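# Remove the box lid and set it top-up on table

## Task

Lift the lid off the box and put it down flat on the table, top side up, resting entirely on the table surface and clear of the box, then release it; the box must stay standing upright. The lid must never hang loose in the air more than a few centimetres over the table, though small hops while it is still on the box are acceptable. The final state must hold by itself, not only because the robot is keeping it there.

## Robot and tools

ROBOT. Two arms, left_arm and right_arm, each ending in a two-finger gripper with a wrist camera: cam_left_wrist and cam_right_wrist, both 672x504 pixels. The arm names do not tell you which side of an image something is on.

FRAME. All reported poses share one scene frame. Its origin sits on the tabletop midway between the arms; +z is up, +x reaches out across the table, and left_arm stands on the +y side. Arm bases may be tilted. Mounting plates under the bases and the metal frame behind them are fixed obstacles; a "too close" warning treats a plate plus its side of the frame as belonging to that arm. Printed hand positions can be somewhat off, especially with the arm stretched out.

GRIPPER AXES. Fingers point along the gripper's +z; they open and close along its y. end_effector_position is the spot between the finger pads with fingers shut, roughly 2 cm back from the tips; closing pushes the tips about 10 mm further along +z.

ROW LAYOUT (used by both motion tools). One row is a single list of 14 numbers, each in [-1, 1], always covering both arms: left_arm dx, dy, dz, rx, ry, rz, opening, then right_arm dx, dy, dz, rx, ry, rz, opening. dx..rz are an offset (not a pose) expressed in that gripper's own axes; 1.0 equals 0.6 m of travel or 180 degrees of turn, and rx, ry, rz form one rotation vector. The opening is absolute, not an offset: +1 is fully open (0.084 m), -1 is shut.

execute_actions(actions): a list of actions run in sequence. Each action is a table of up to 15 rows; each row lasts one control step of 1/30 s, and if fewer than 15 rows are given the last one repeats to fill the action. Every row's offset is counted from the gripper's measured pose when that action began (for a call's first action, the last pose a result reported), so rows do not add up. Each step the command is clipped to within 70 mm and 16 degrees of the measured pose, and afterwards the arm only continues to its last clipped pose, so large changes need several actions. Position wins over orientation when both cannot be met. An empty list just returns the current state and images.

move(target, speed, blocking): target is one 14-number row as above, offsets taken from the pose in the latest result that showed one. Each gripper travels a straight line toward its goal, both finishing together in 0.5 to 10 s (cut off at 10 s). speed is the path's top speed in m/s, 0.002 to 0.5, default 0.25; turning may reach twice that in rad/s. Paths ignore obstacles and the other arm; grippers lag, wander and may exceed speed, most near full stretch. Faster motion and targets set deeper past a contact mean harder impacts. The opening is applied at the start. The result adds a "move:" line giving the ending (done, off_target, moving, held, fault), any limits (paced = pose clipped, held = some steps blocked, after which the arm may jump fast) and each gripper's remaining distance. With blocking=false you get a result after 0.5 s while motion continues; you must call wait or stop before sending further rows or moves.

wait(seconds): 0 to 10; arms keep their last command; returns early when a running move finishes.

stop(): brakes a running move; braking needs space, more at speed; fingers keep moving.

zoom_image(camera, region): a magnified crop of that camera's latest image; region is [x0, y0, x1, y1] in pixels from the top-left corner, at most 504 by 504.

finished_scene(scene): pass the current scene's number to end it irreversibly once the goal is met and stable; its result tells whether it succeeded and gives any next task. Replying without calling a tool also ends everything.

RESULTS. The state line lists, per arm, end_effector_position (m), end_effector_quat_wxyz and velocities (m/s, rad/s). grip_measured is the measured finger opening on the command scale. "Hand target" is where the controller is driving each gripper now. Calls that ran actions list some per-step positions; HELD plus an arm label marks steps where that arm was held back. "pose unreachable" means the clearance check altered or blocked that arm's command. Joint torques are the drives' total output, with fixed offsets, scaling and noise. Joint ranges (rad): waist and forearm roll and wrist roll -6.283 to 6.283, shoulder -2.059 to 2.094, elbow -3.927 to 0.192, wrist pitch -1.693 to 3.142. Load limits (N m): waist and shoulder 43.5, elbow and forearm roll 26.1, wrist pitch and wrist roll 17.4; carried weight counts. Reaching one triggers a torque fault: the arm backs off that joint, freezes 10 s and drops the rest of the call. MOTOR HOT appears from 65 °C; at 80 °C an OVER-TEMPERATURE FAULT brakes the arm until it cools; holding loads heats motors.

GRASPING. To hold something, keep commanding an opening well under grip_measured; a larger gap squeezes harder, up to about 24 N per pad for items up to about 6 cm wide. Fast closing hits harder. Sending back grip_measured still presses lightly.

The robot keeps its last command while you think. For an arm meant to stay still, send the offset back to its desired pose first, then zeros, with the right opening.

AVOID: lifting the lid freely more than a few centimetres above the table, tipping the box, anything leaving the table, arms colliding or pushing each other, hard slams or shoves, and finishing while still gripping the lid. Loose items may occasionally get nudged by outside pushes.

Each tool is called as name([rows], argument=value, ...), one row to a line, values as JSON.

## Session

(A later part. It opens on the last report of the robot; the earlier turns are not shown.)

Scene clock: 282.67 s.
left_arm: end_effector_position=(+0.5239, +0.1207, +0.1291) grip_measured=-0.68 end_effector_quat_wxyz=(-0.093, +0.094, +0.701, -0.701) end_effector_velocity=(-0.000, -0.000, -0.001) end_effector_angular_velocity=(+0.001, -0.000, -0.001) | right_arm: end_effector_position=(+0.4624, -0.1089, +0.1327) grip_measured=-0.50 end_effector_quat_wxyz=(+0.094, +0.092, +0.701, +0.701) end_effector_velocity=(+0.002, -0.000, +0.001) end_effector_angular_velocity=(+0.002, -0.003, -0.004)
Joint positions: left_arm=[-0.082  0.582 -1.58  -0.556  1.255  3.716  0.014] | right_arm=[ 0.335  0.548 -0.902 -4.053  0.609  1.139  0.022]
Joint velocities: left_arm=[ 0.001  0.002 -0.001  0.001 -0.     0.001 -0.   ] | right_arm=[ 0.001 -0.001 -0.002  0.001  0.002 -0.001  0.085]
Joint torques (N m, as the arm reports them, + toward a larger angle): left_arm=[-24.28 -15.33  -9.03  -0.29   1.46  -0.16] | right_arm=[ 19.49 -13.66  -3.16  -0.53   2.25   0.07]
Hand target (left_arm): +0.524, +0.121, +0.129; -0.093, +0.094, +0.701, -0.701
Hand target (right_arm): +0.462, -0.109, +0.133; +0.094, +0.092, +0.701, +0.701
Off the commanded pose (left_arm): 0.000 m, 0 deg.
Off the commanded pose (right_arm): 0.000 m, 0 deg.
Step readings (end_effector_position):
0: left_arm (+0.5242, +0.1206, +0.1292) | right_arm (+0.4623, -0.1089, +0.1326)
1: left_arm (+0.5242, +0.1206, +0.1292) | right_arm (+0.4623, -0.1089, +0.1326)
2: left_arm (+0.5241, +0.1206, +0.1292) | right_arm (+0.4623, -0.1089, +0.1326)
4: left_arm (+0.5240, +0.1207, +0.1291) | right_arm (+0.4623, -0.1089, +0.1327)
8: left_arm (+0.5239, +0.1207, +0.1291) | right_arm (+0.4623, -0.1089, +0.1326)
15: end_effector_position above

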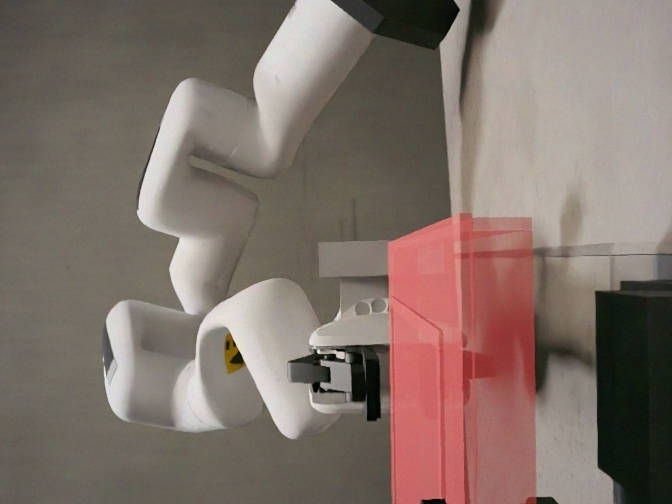

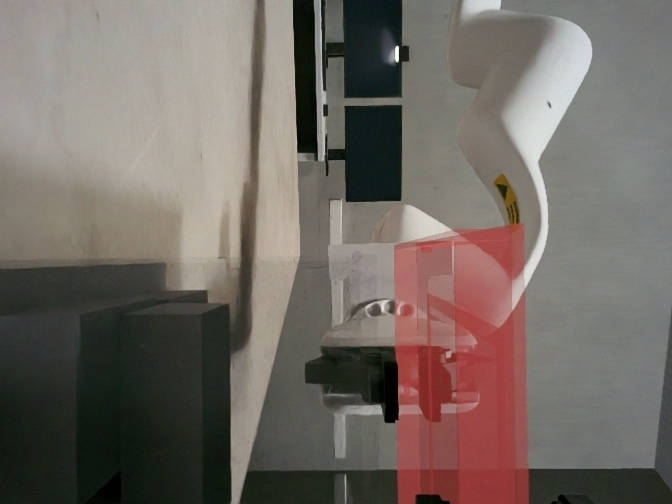

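execute_actions(actions=[])

Scene clock: 305.87 s.
left_arm: end_effector_position=(+0.5239, +0.1207, +0.1292) grip_measured=-0.68 end_effector_quat_wxyz=(-0.093, +0.094, +0.701, -0.701) end_effector_velocity=(-0.000, +0.000, +0.000) end_effector_angular_velocity=(+0.000, +0.001, -0.000) | right_arm: end_effector_position=(+0.4623, -0.1089, +0.1326) grip_measured=-0.44 end_effector_quat_wxyz=(+0.094, +0.092, +0.701, +0.701) end_effector_velocity=(+0.000, -0.000, +0.000) end_effector_angular_velocity=(-0.000, -0.002, -0.000)
Joint positions: left_arm=[-0.082  0.582 -1.58  -0.556  1.255  3.716  0.014] | right_arm=[ 0.335  0.548 -0.902 -4.053  0.609  1.139  0.025]
Joint velocities: left_arm=[ 0.    -0.001  0.001  0.    -0.    -0.001 -0.   ] | right_arm=[ 0.    -0.001  0.    -0.    -0.    -0.001  0.   ]
Joint torques (N m, as the arm reports them, + toward a larger angle): left_arm=[-24.24 -15.23  -9.18  -0.31   1.54  -0.13] | right_arm=[ 19.53 -13.64  -3.18  -0.59   2.24   0.1 ]
Hand target (left_arm): +0.524, +0.121, +0.129; -0.093, +0.094, +0.701, -0.701
Hand target (right_arm): +0.462, -0.109, +0.133; +0.094, +0.092, +0.701, +0.701
Off the commanded pose (left_arm): 0.000 m, 0 deg.
Off the commanded pose (right_arm): 0.000 m, 0 deg.

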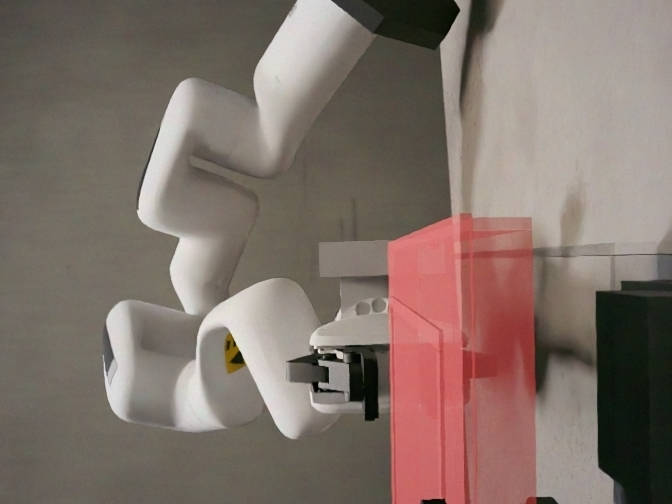

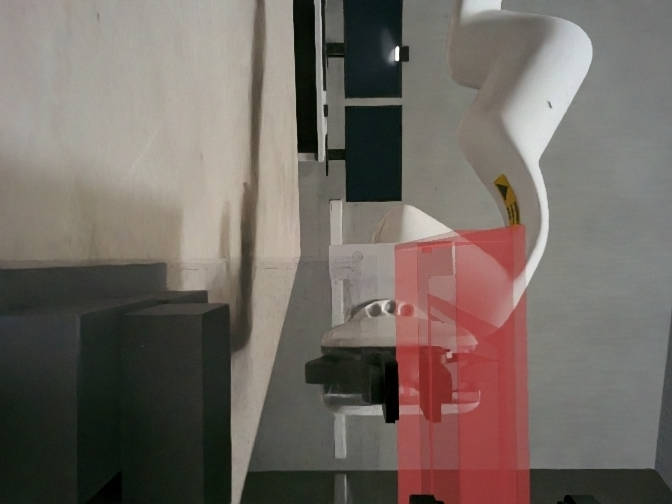

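The one-hand grip is stable. Carrying the lid clear of the box, then tilting it down.

move(target=[0.325,-0.005,-0.183,0,0,0,-1, 0.133,0,-0.10,0,0,0,-0.42], speed=0.18)

move(target=[0,0.105,0,-0.0833,0,0,-1, 0,0,0,0,0,0,-0.42], speed=0.14)

Scene clock: 314.90 s.
left_arm: end_effector_position=(+0.3644, +0.2776, +0.1312) grip_measured=-0.68 end_effector_quat_wxyz=(-0.093, +0.094, +0.701, -0.701) end_effector_velocity=(-0.001, +0.002, -0.000) end_effector_angular_velocity=(+0.001, +0.001, +0.000) | right_arm: end_effector_position=(+0.3696, -0.1457, +0.1329) grip_measured=-0.44 end_effector_quat_wxyz=(+0.094, +0.092, +0.701, +0.701) end_effector_velocity=(-0.001, -0.001, +0.000) end_effector_angular_velocity=(+0.000, -0.001, -0.000)
Joint positions: left_arm=[ 0.195 -0.02  -1.048 -0.454  1.432  3.894  0.014] | right_arm=[ 0.288  0.396 -0.576 -3.945  0.733  0.942  0.025]
Joint velocities: left_arm=[ 0.004 -0.004  0.001  0.002  0.003  0.001  0.   ] | right_arm=[-0.    -0.003  0.004  0.001  0.002 -0.002 -0.   ]
Joint torques (N m, as the arm reports them, + toward a larger angle): left_arm=[-13.62 -14.27  -7.75  -0.5    1.74  -0.16] | right_arm=[ 15.7  -10.83  -1.69  -0.83   2.02   0.06]
Hand target (left_arm): +0.364, +0.278, +0.131; -0.093, +0.094, +0.701, -0.701
Hand target (right_arm): +0.369, -0.146, +0.133; +0.094, +0.092, +0.701, +0.701
Off the commanded pose (left_arm): 0.001 m, 0 deg.
Off the commanded pose (right_arm): 0.001 m, 0 deg.
move: done

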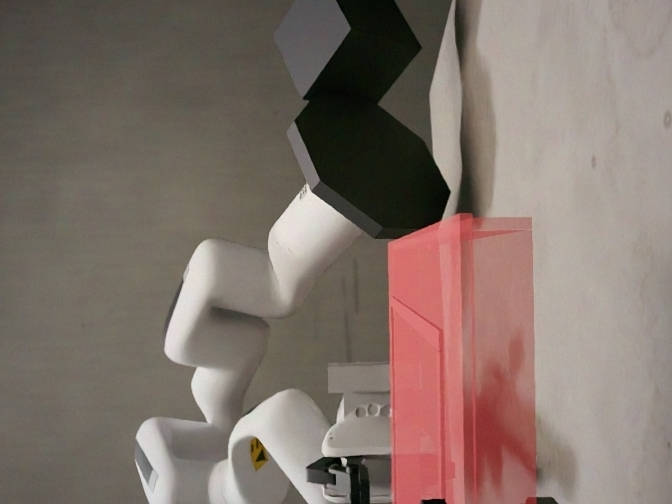

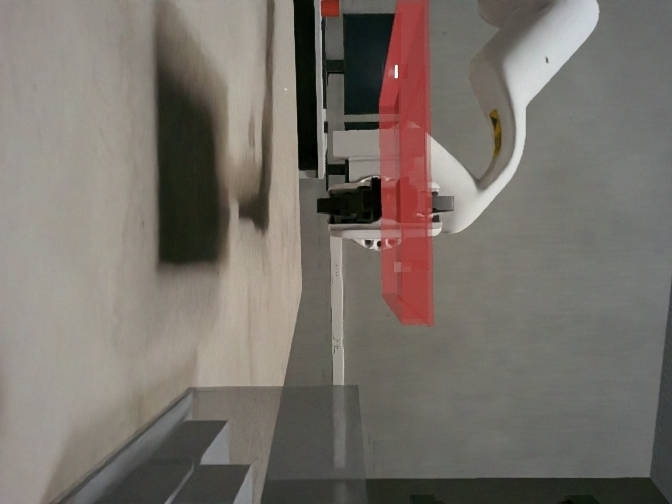

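Scene clock: 316.27 s.
left_arm: end_effector_position=(+0.3647, +0.2775, +0.0685) grip_measured=-0.68 end_effector_quat_wxyz=(-0.080, +0.105, +0.786, -0.604) end_effector_velocity=(-0.001, -0.001, -0.002) end_effector_angular_velocity=(+0.006, +0.000, -0.002) | right_arm: end_effector_position=(+0.3696, -0.1457, +0.1329) grip_measured=-0.44 end_effector_quat_wxyz=(+0.094, +0.092, +0.701, +0.701) end_effector_velocity=(-0.001, -0.000, -0.001) end_effector_angular_velocity=(-0.002, +0.002, +0.001)
Joint positions: left_arm=[ 0.177 -0.024 -0.986 -0.264  1.197  3.85   0.014] | right_arm=[ 0.288  0.396 -0.576 -3.945  0.733  0.942  0.025]
Joint velocities: left_arm=[-0.001  0.002  0.003  0.005 -0.007 -0.003 -0.   ] | right_arm=[-0.002  0.001 -0.    -0.001 -0.001  0.    -0.   ]
Joint torques (N m, as the arm reports them, + toward a larger angle): left_arm=[-13.46 -13.79  -7.63  -0.1    1.25  -0.17] | right_arm=[ 15.88 -10.85  -1.71  -0.64   2.03   0.01]
Hand target (left_arm): +0.365, +0.277, +0.068; -0.080, +0.105, +0.786, -0.604
Hand target (right_arm): +0.370, -0.146, +0.133; +0.094, +0.092, +0.701, +0.701
Off the commanded pose (left_arm): 0.000 m, 0 deg.
Off the commanded pose (right_arm): 0.000 m, 0 deg.
move: done

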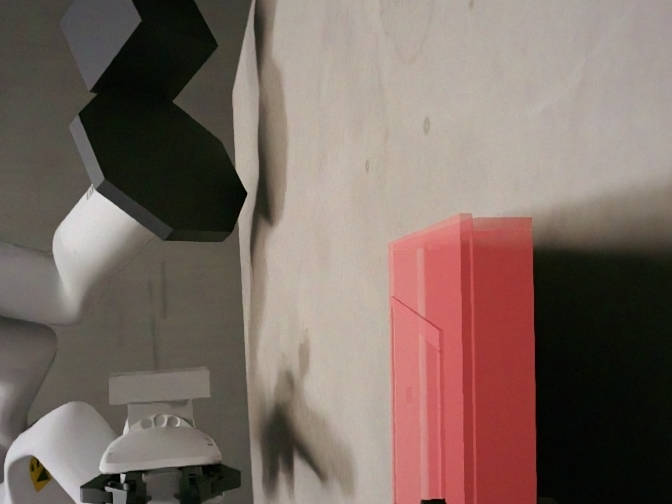

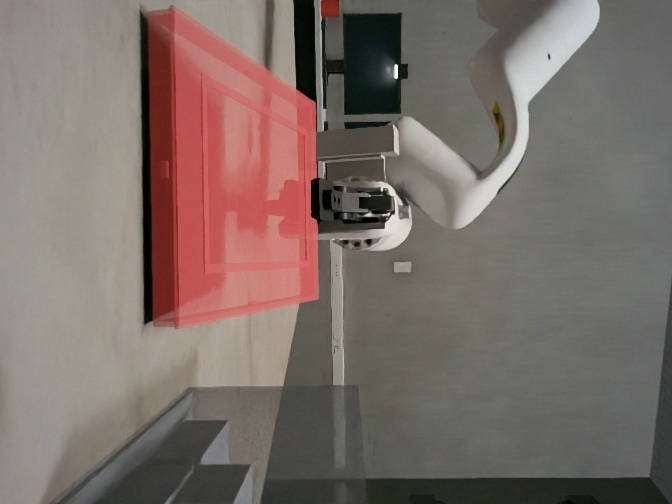

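execute_actions([
  [[0,0.002,0.0005,0,0,0,-1, 0,0,0,0,0,0,-0.42],[0,0.004,0.001,0,0,0,-1, 0,0,0,0,0,0,-0.42],[0,0.0055,0.0014,0,0,0,-1, 0,0,0,0,0,0,-0.42],[0,0.0066,0.0017,0,0,0,-1, 0,0,0,0,0,0,-0.42],[0,0.0066,0.0017,0,0,0,-1, 0,0,0,0,0,0,-0.42],[0,0.0066,0.0017,0,0,0,-0.9, 0,0,0,0,0,0,-0.42],[0,0.0066,0.0017,0,0,0,-0.75, 0,0,0,0,0,0,-0.42],[0,0.0066,0.0017,0,0,0,-0.68, 0,0,0,0,0,0,-0.42],[0,0.0066,0.0017,0,0,0,-0.65, 0,0,0,0,0,0,-0.42],[0,0.0066,0.0017,0,0,0,-0.61, 0,0,0,0,0,0,-0.42],[0,0.0066,0.0017,0,0,0,-0.56, 0,0,0,0,0,0,-0.42],[0,0.0066,0.0017,0,0,0,-0.51, 0,0,0,0,0,0,-0.42],[0,0.0066,0.0017,0,0,0,-0.45, 0,0,0,0,0,0,-0.42],[0,0.0066,0.0017,0,0,0,-0.39, 0,0,0,0,0,0,-0.42],[0,0.0066,0.0017,0,0,0,-0.33, 0,0,0,0,0,0,-0.42]],
])

move(target=[0,0.0447,0.0232,-0.139,0,0,-0.04, 0,0,0,0,0,0,-0.42], speed=0.22)

Scene clock: 339.27 s.
left_arm: end_effector_position=(+0.3647, +0.2775, +0.0645) grip_measured=-0.40 end_effector_quat_wxyz=(-0.080, +0.105, +0.786, -0.604) end_effector_velocity=(+0.000, +0.001, -0.000) end_effector_angular_velocity=(+0.001, -0.003, +0.001) | right_arm: end_effector_position=(+0.3696, -0.1457, +0.1329) grip_measured=-0.44 end_effector_quat_wxyz=(+0.094, +0.092, +0.701, +0.701) end_effector_velocity=(-0.001, +0.000, -0.000) end_effector_angular_velocity=(-0.000, +0.000, +0.002)
Joint positions: left_arm=[ 0.183 -0.016 -0.99  -0.264  1.194  3.857  0.026] | right_arm=[ 0.288  0.396 -0.576 -3.945  0.733  0.942  0.025]
Joint velocities: left_arm=[ 0.001 -0.    -0.001  0.    -0.001  0.003  0.08 ] | right_arm=[ 0.001  0.001  0.    -0.    -0.    -0.    -0.   ]
Joint torques (N m, as the arm reports them, + toward a larger angle): left_arm=[-13.38 -13.95  -7.64  -0.11   1.13  -0.15] | right_arm=[ 15.95 -10.65  -1.69  -0.63   2.1    0.03]
Hand target (left_arm): +0.365, +0.278, +0.064; -0.080, +0.105, +0.786, -0.604
Hand target (right_arm): +0.370, -0.146, +0.133; +0.094, +0.092, +0.701, +0.701
Off the commanded pose (left_arm): 0.000 m, 0 deg.
Off the commanded pose (right_arm): 0.000 m, 0 deg.
Step readings (end_effector_position):
0: left_arm (+0.3647, +0.2775, +0.0683) | right_arm (+0.3696, -0.1457, +0.1329)
1: left_arm (+0.3647, +0.2775, +0.0683) | right_arm (+0.3696, -0.1457, +0.1329)
2: left_arm (+0.3647, +0.2775, +0.0681) | right_arm (+0.3696, -0.1457, +0.1329)
4: left_arm (+0.3648, +0.2776, +0.0670) | right_arm (+0.3696, -0.1457, +0.1329)
8: left_arm (+0.3646, +0.2774, +0.0649) | right_arm (+0.3696, -0.1457, +0.1329)
15: end_effector_position above

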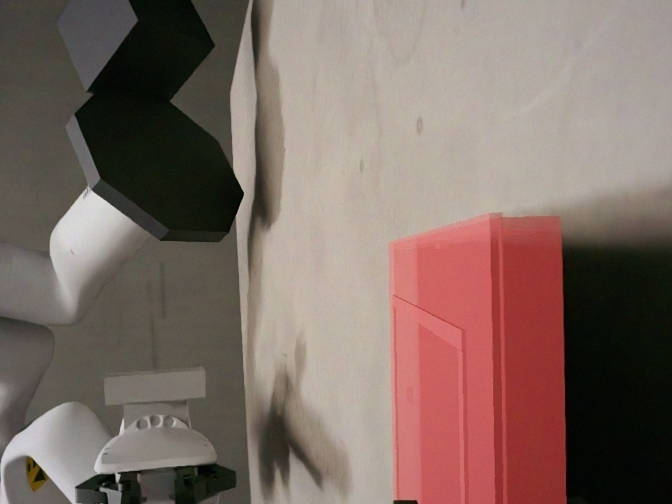

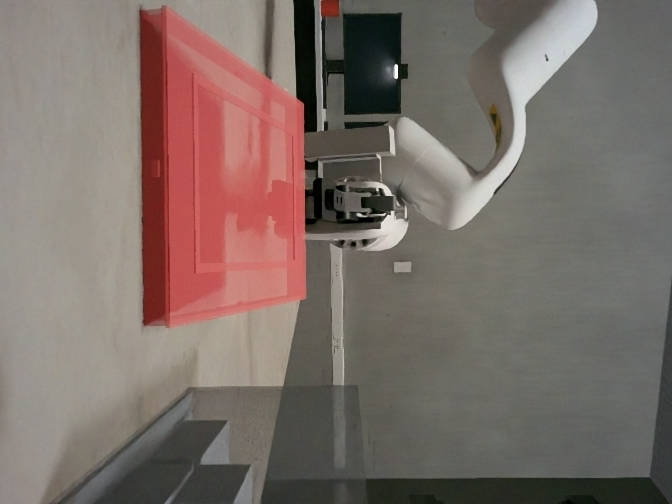

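Scene clock: 340.77 s.
left_arm: end_effector_position=(+0.3635, +0.2712, +0.0355) grip_measured=-0.05 end_effector_quat_wxyz=(-0.054, +0.120, +0.898, -0.420) end_effector_velocity=(-0.000, -0.000, -0.001) end_effector_angular_velocity=(+0.009, +0.000, +0.001) | right_arm: end_effector_position=(+0.3696, -0.1457, +0.1329) grip_measured=-0.44 end_effector_quat_wxyz=(+0.094, +0.092, +0.701, +0.701) end_effector_velocity=(+0.000, +0.000, -0.000) end_effector_angular_velocity=(+0.001, +0.001, -0.000)
Joint positions: left_arm=[ 0.045 -0.124 -0.777  0.163  0.85   3.495  0.042] | right_arm=[ 0.288  0.396 -0.576 -3.945  0.733  0.942  0.025]
Joint velocities: left_arm=[-0.003 -0.001  0.004  0.012 -0.005 -0.014  0.   ] | right_arm=[-0.     0.001 -0.001 -0.     0.     0.001  0.   ]
Joint torques (N m, as the arm reports them, + toward a larger angle): left_arm=[-12.83 -11.74  -7.78   0.48  -0.14  -0.05] | right_arm=[ 15.71 -10.81  -1.64  -0.7    2.     0.1 ]
Hand target (left_arm): +0.363, +0.271, +0.035; -0.054, +0.120, +0.898, -0.420
Hand target (right_arm): +0.370, -0.146, +0.133; +0.094, +0.092, +0.701, +0.701
Off the commanded pose (left_arm): 0.001 m, 0 deg.
Off the commanded pose (right_arm): 0.000 m, 0 deg.
move: done

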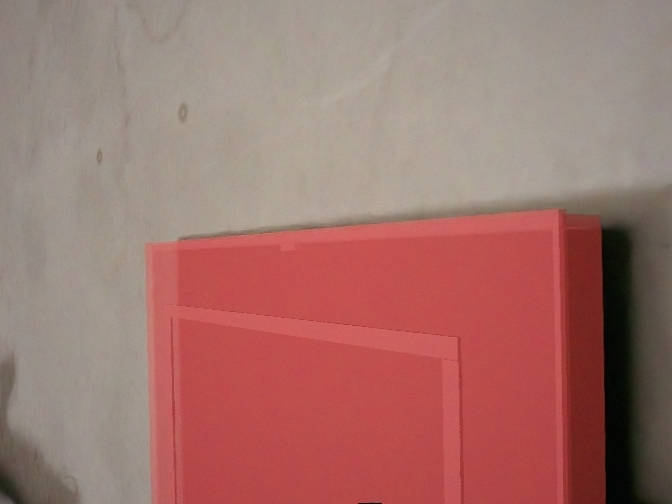

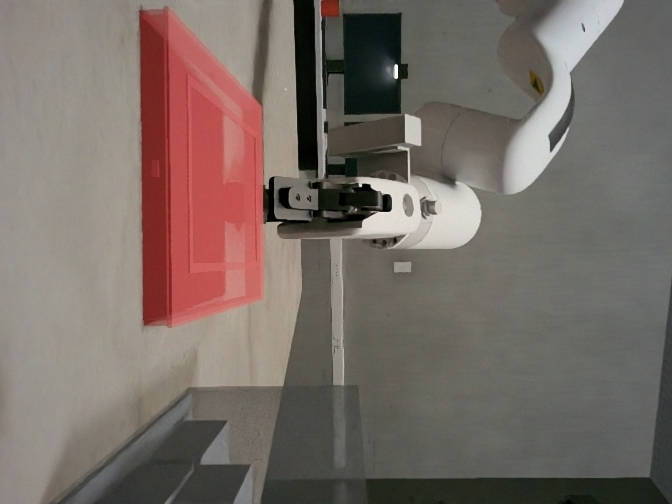

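move(target=[0,0.024,-0.0234,0,0,0,-0.04, 0,0,0,0,0,0,-0.42], speed=0.025)

Scene clock: 349.73 s.
left_arm: end_effector_position=(+0.3686, +0.2903, +0.0334) grip_measured=-0.05 end_effector_quat_wxyz=(-0.054, +0.120, +0.898, -0.420) end_effector_velocity=(-0.000, +0.001, -0.000) end_effector_angular_velocity=(-0.001, +0.001, -0.003) | right_arm: end_effector_position=(+0.3696, -0.1457, +0.1329) grip_measured=-0.44 end_effector_quat_wxyz=(+0.094, +0.092, +0.701, +0.701) end_effector_velocity=(+0.000, -0.001, -0.000) end_effector_angular_velocity=(-0.000, +0.004, -0.001)
Joint positions: left_arm=[ 0.07  -0.129 -0.82   0.155  0.894  3.53   0.042] | right_arm=[ 0.288  0.396 -0.576 -3.945  0.733  0.942  0.025]
Joint velocities: left_arm=[ 0.002  0.001 -0.003 -0.001  0.005  0.003 -0.   ] | right_arm=[-0.001 -0.002  0.001  0.001 -0.     0.002 -0.   ]
Joint torques (N m, as the arm reports them, + toward a larger angle): left_arm=[-12.38 -11.9   -8.08   0.46  -0.16  -0.11] | right_arm=[ 15.51 -10.73  -1.67  -0.76   2.1   -0.03]
Hand target (left_arm): +0.369, +0.291, +0.033; -0.054, +0.119, +0.898, -0.420
Hand target (right_arm): +0.370, -0.146, +0.133; +0.094, +0.092, +0.701, +0.701
Off the commanded pose (left_arm): 0.000 m, 0 deg.
Off the commanded pose (right_arm): 0.000 m, 0 deg.
move: done

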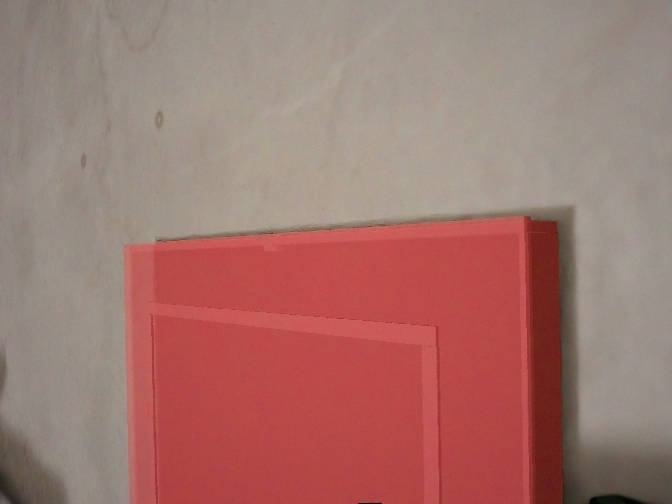

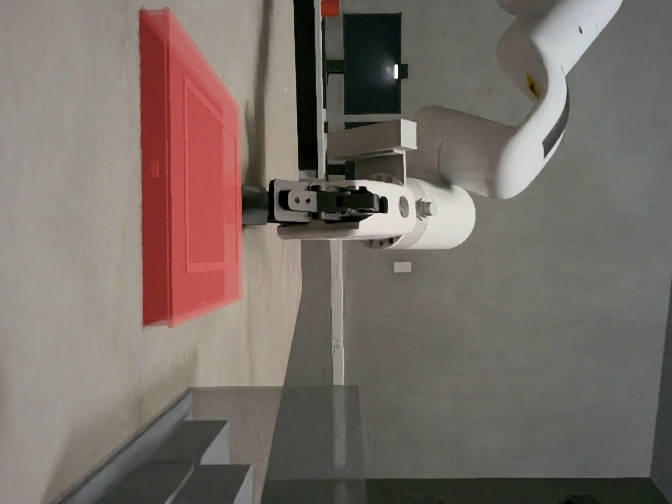

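The lid is flat on the table. Backing the gripper away.

move(target=[0,0,-0.14,0,0,0,-0.04, 0,0,0,0,0,0,-0.42], speed=0.25)

Scene clock: 357.33 s.
left_arm: end_effector_position=(+0.3851, +0.3523, +0.0867) grip_measured=-0.05 end_effector_quat_wxyz=(-0.055, +0.120, +0.898, -0.420) end_effector_velocity=(+0.002, +0.003, +0.002) end_effector_angular_velocity=(+0.001, -0.002, +0.004) | right_arm: end_effector_position=(+0.3696, -0.1457, +0.1329) grip_measured=-0.44 end_effector_quat_wxyz=(+0.094, +0.092, +0.701, +0.701) end_effector_velocity=(-0.001, +0.000, -0.000) end_effector_angular_velocity=(-0.000, -0.000, +0.002)
Joint positions: left_arm=[ 0.038 -0.226 -0.967  0.135  1.141  3.539  0.042] | right_arm=[ 0.288  0.396 -0.576 -3.945  0.733  0.942  0.025]
Joint velocities: left_arm=[-0.001 -0.003 -0.009 -0.001  0.008  0.    -0.   ] | right_arm=[ 0.     0.     0.001 -0.001 -0.     0.     0.   ]
Joint torques (N m, as the arm reports them, + toward a larger angle): left_arm=[-11.87 -12.13 -10.65  -0.01  -0.22  -0.07] | right_arm=[ 15.89 -10.68  -1.74  -0.79   2.11   0.03]
Hand target (left_arm): +0.385, +0.353, +0.087; -0.054, +0.119, +0.898, -0.420
Hand target (right_arm): +0.370, -0.146, +0.133; +0.094, +0.092, +0.701, +0.701
Off the commanded pose (left_arm): 0.001 m, 0 deg.
Off the commanded pose (right_arm): 0.000 m, 0 deg.
move: done

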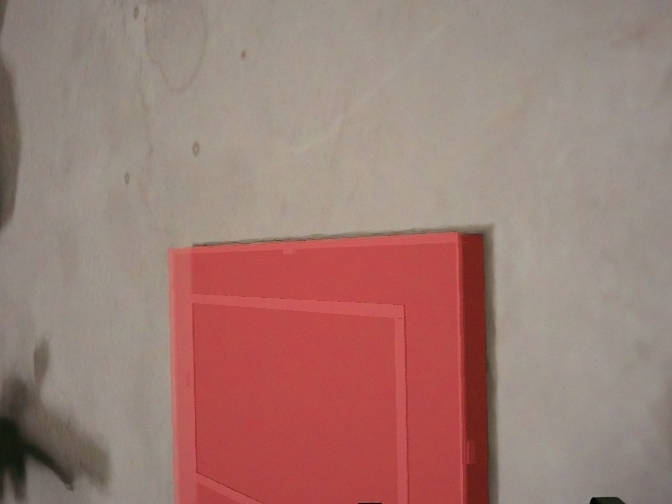

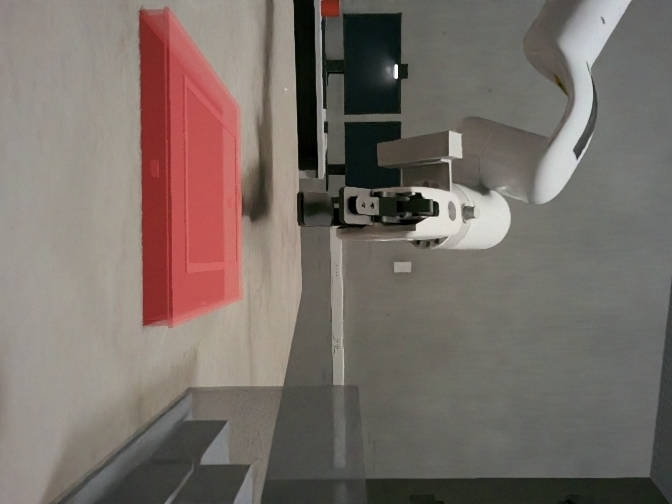

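finished_scene(scene=2)

The scene is finished: the task was done.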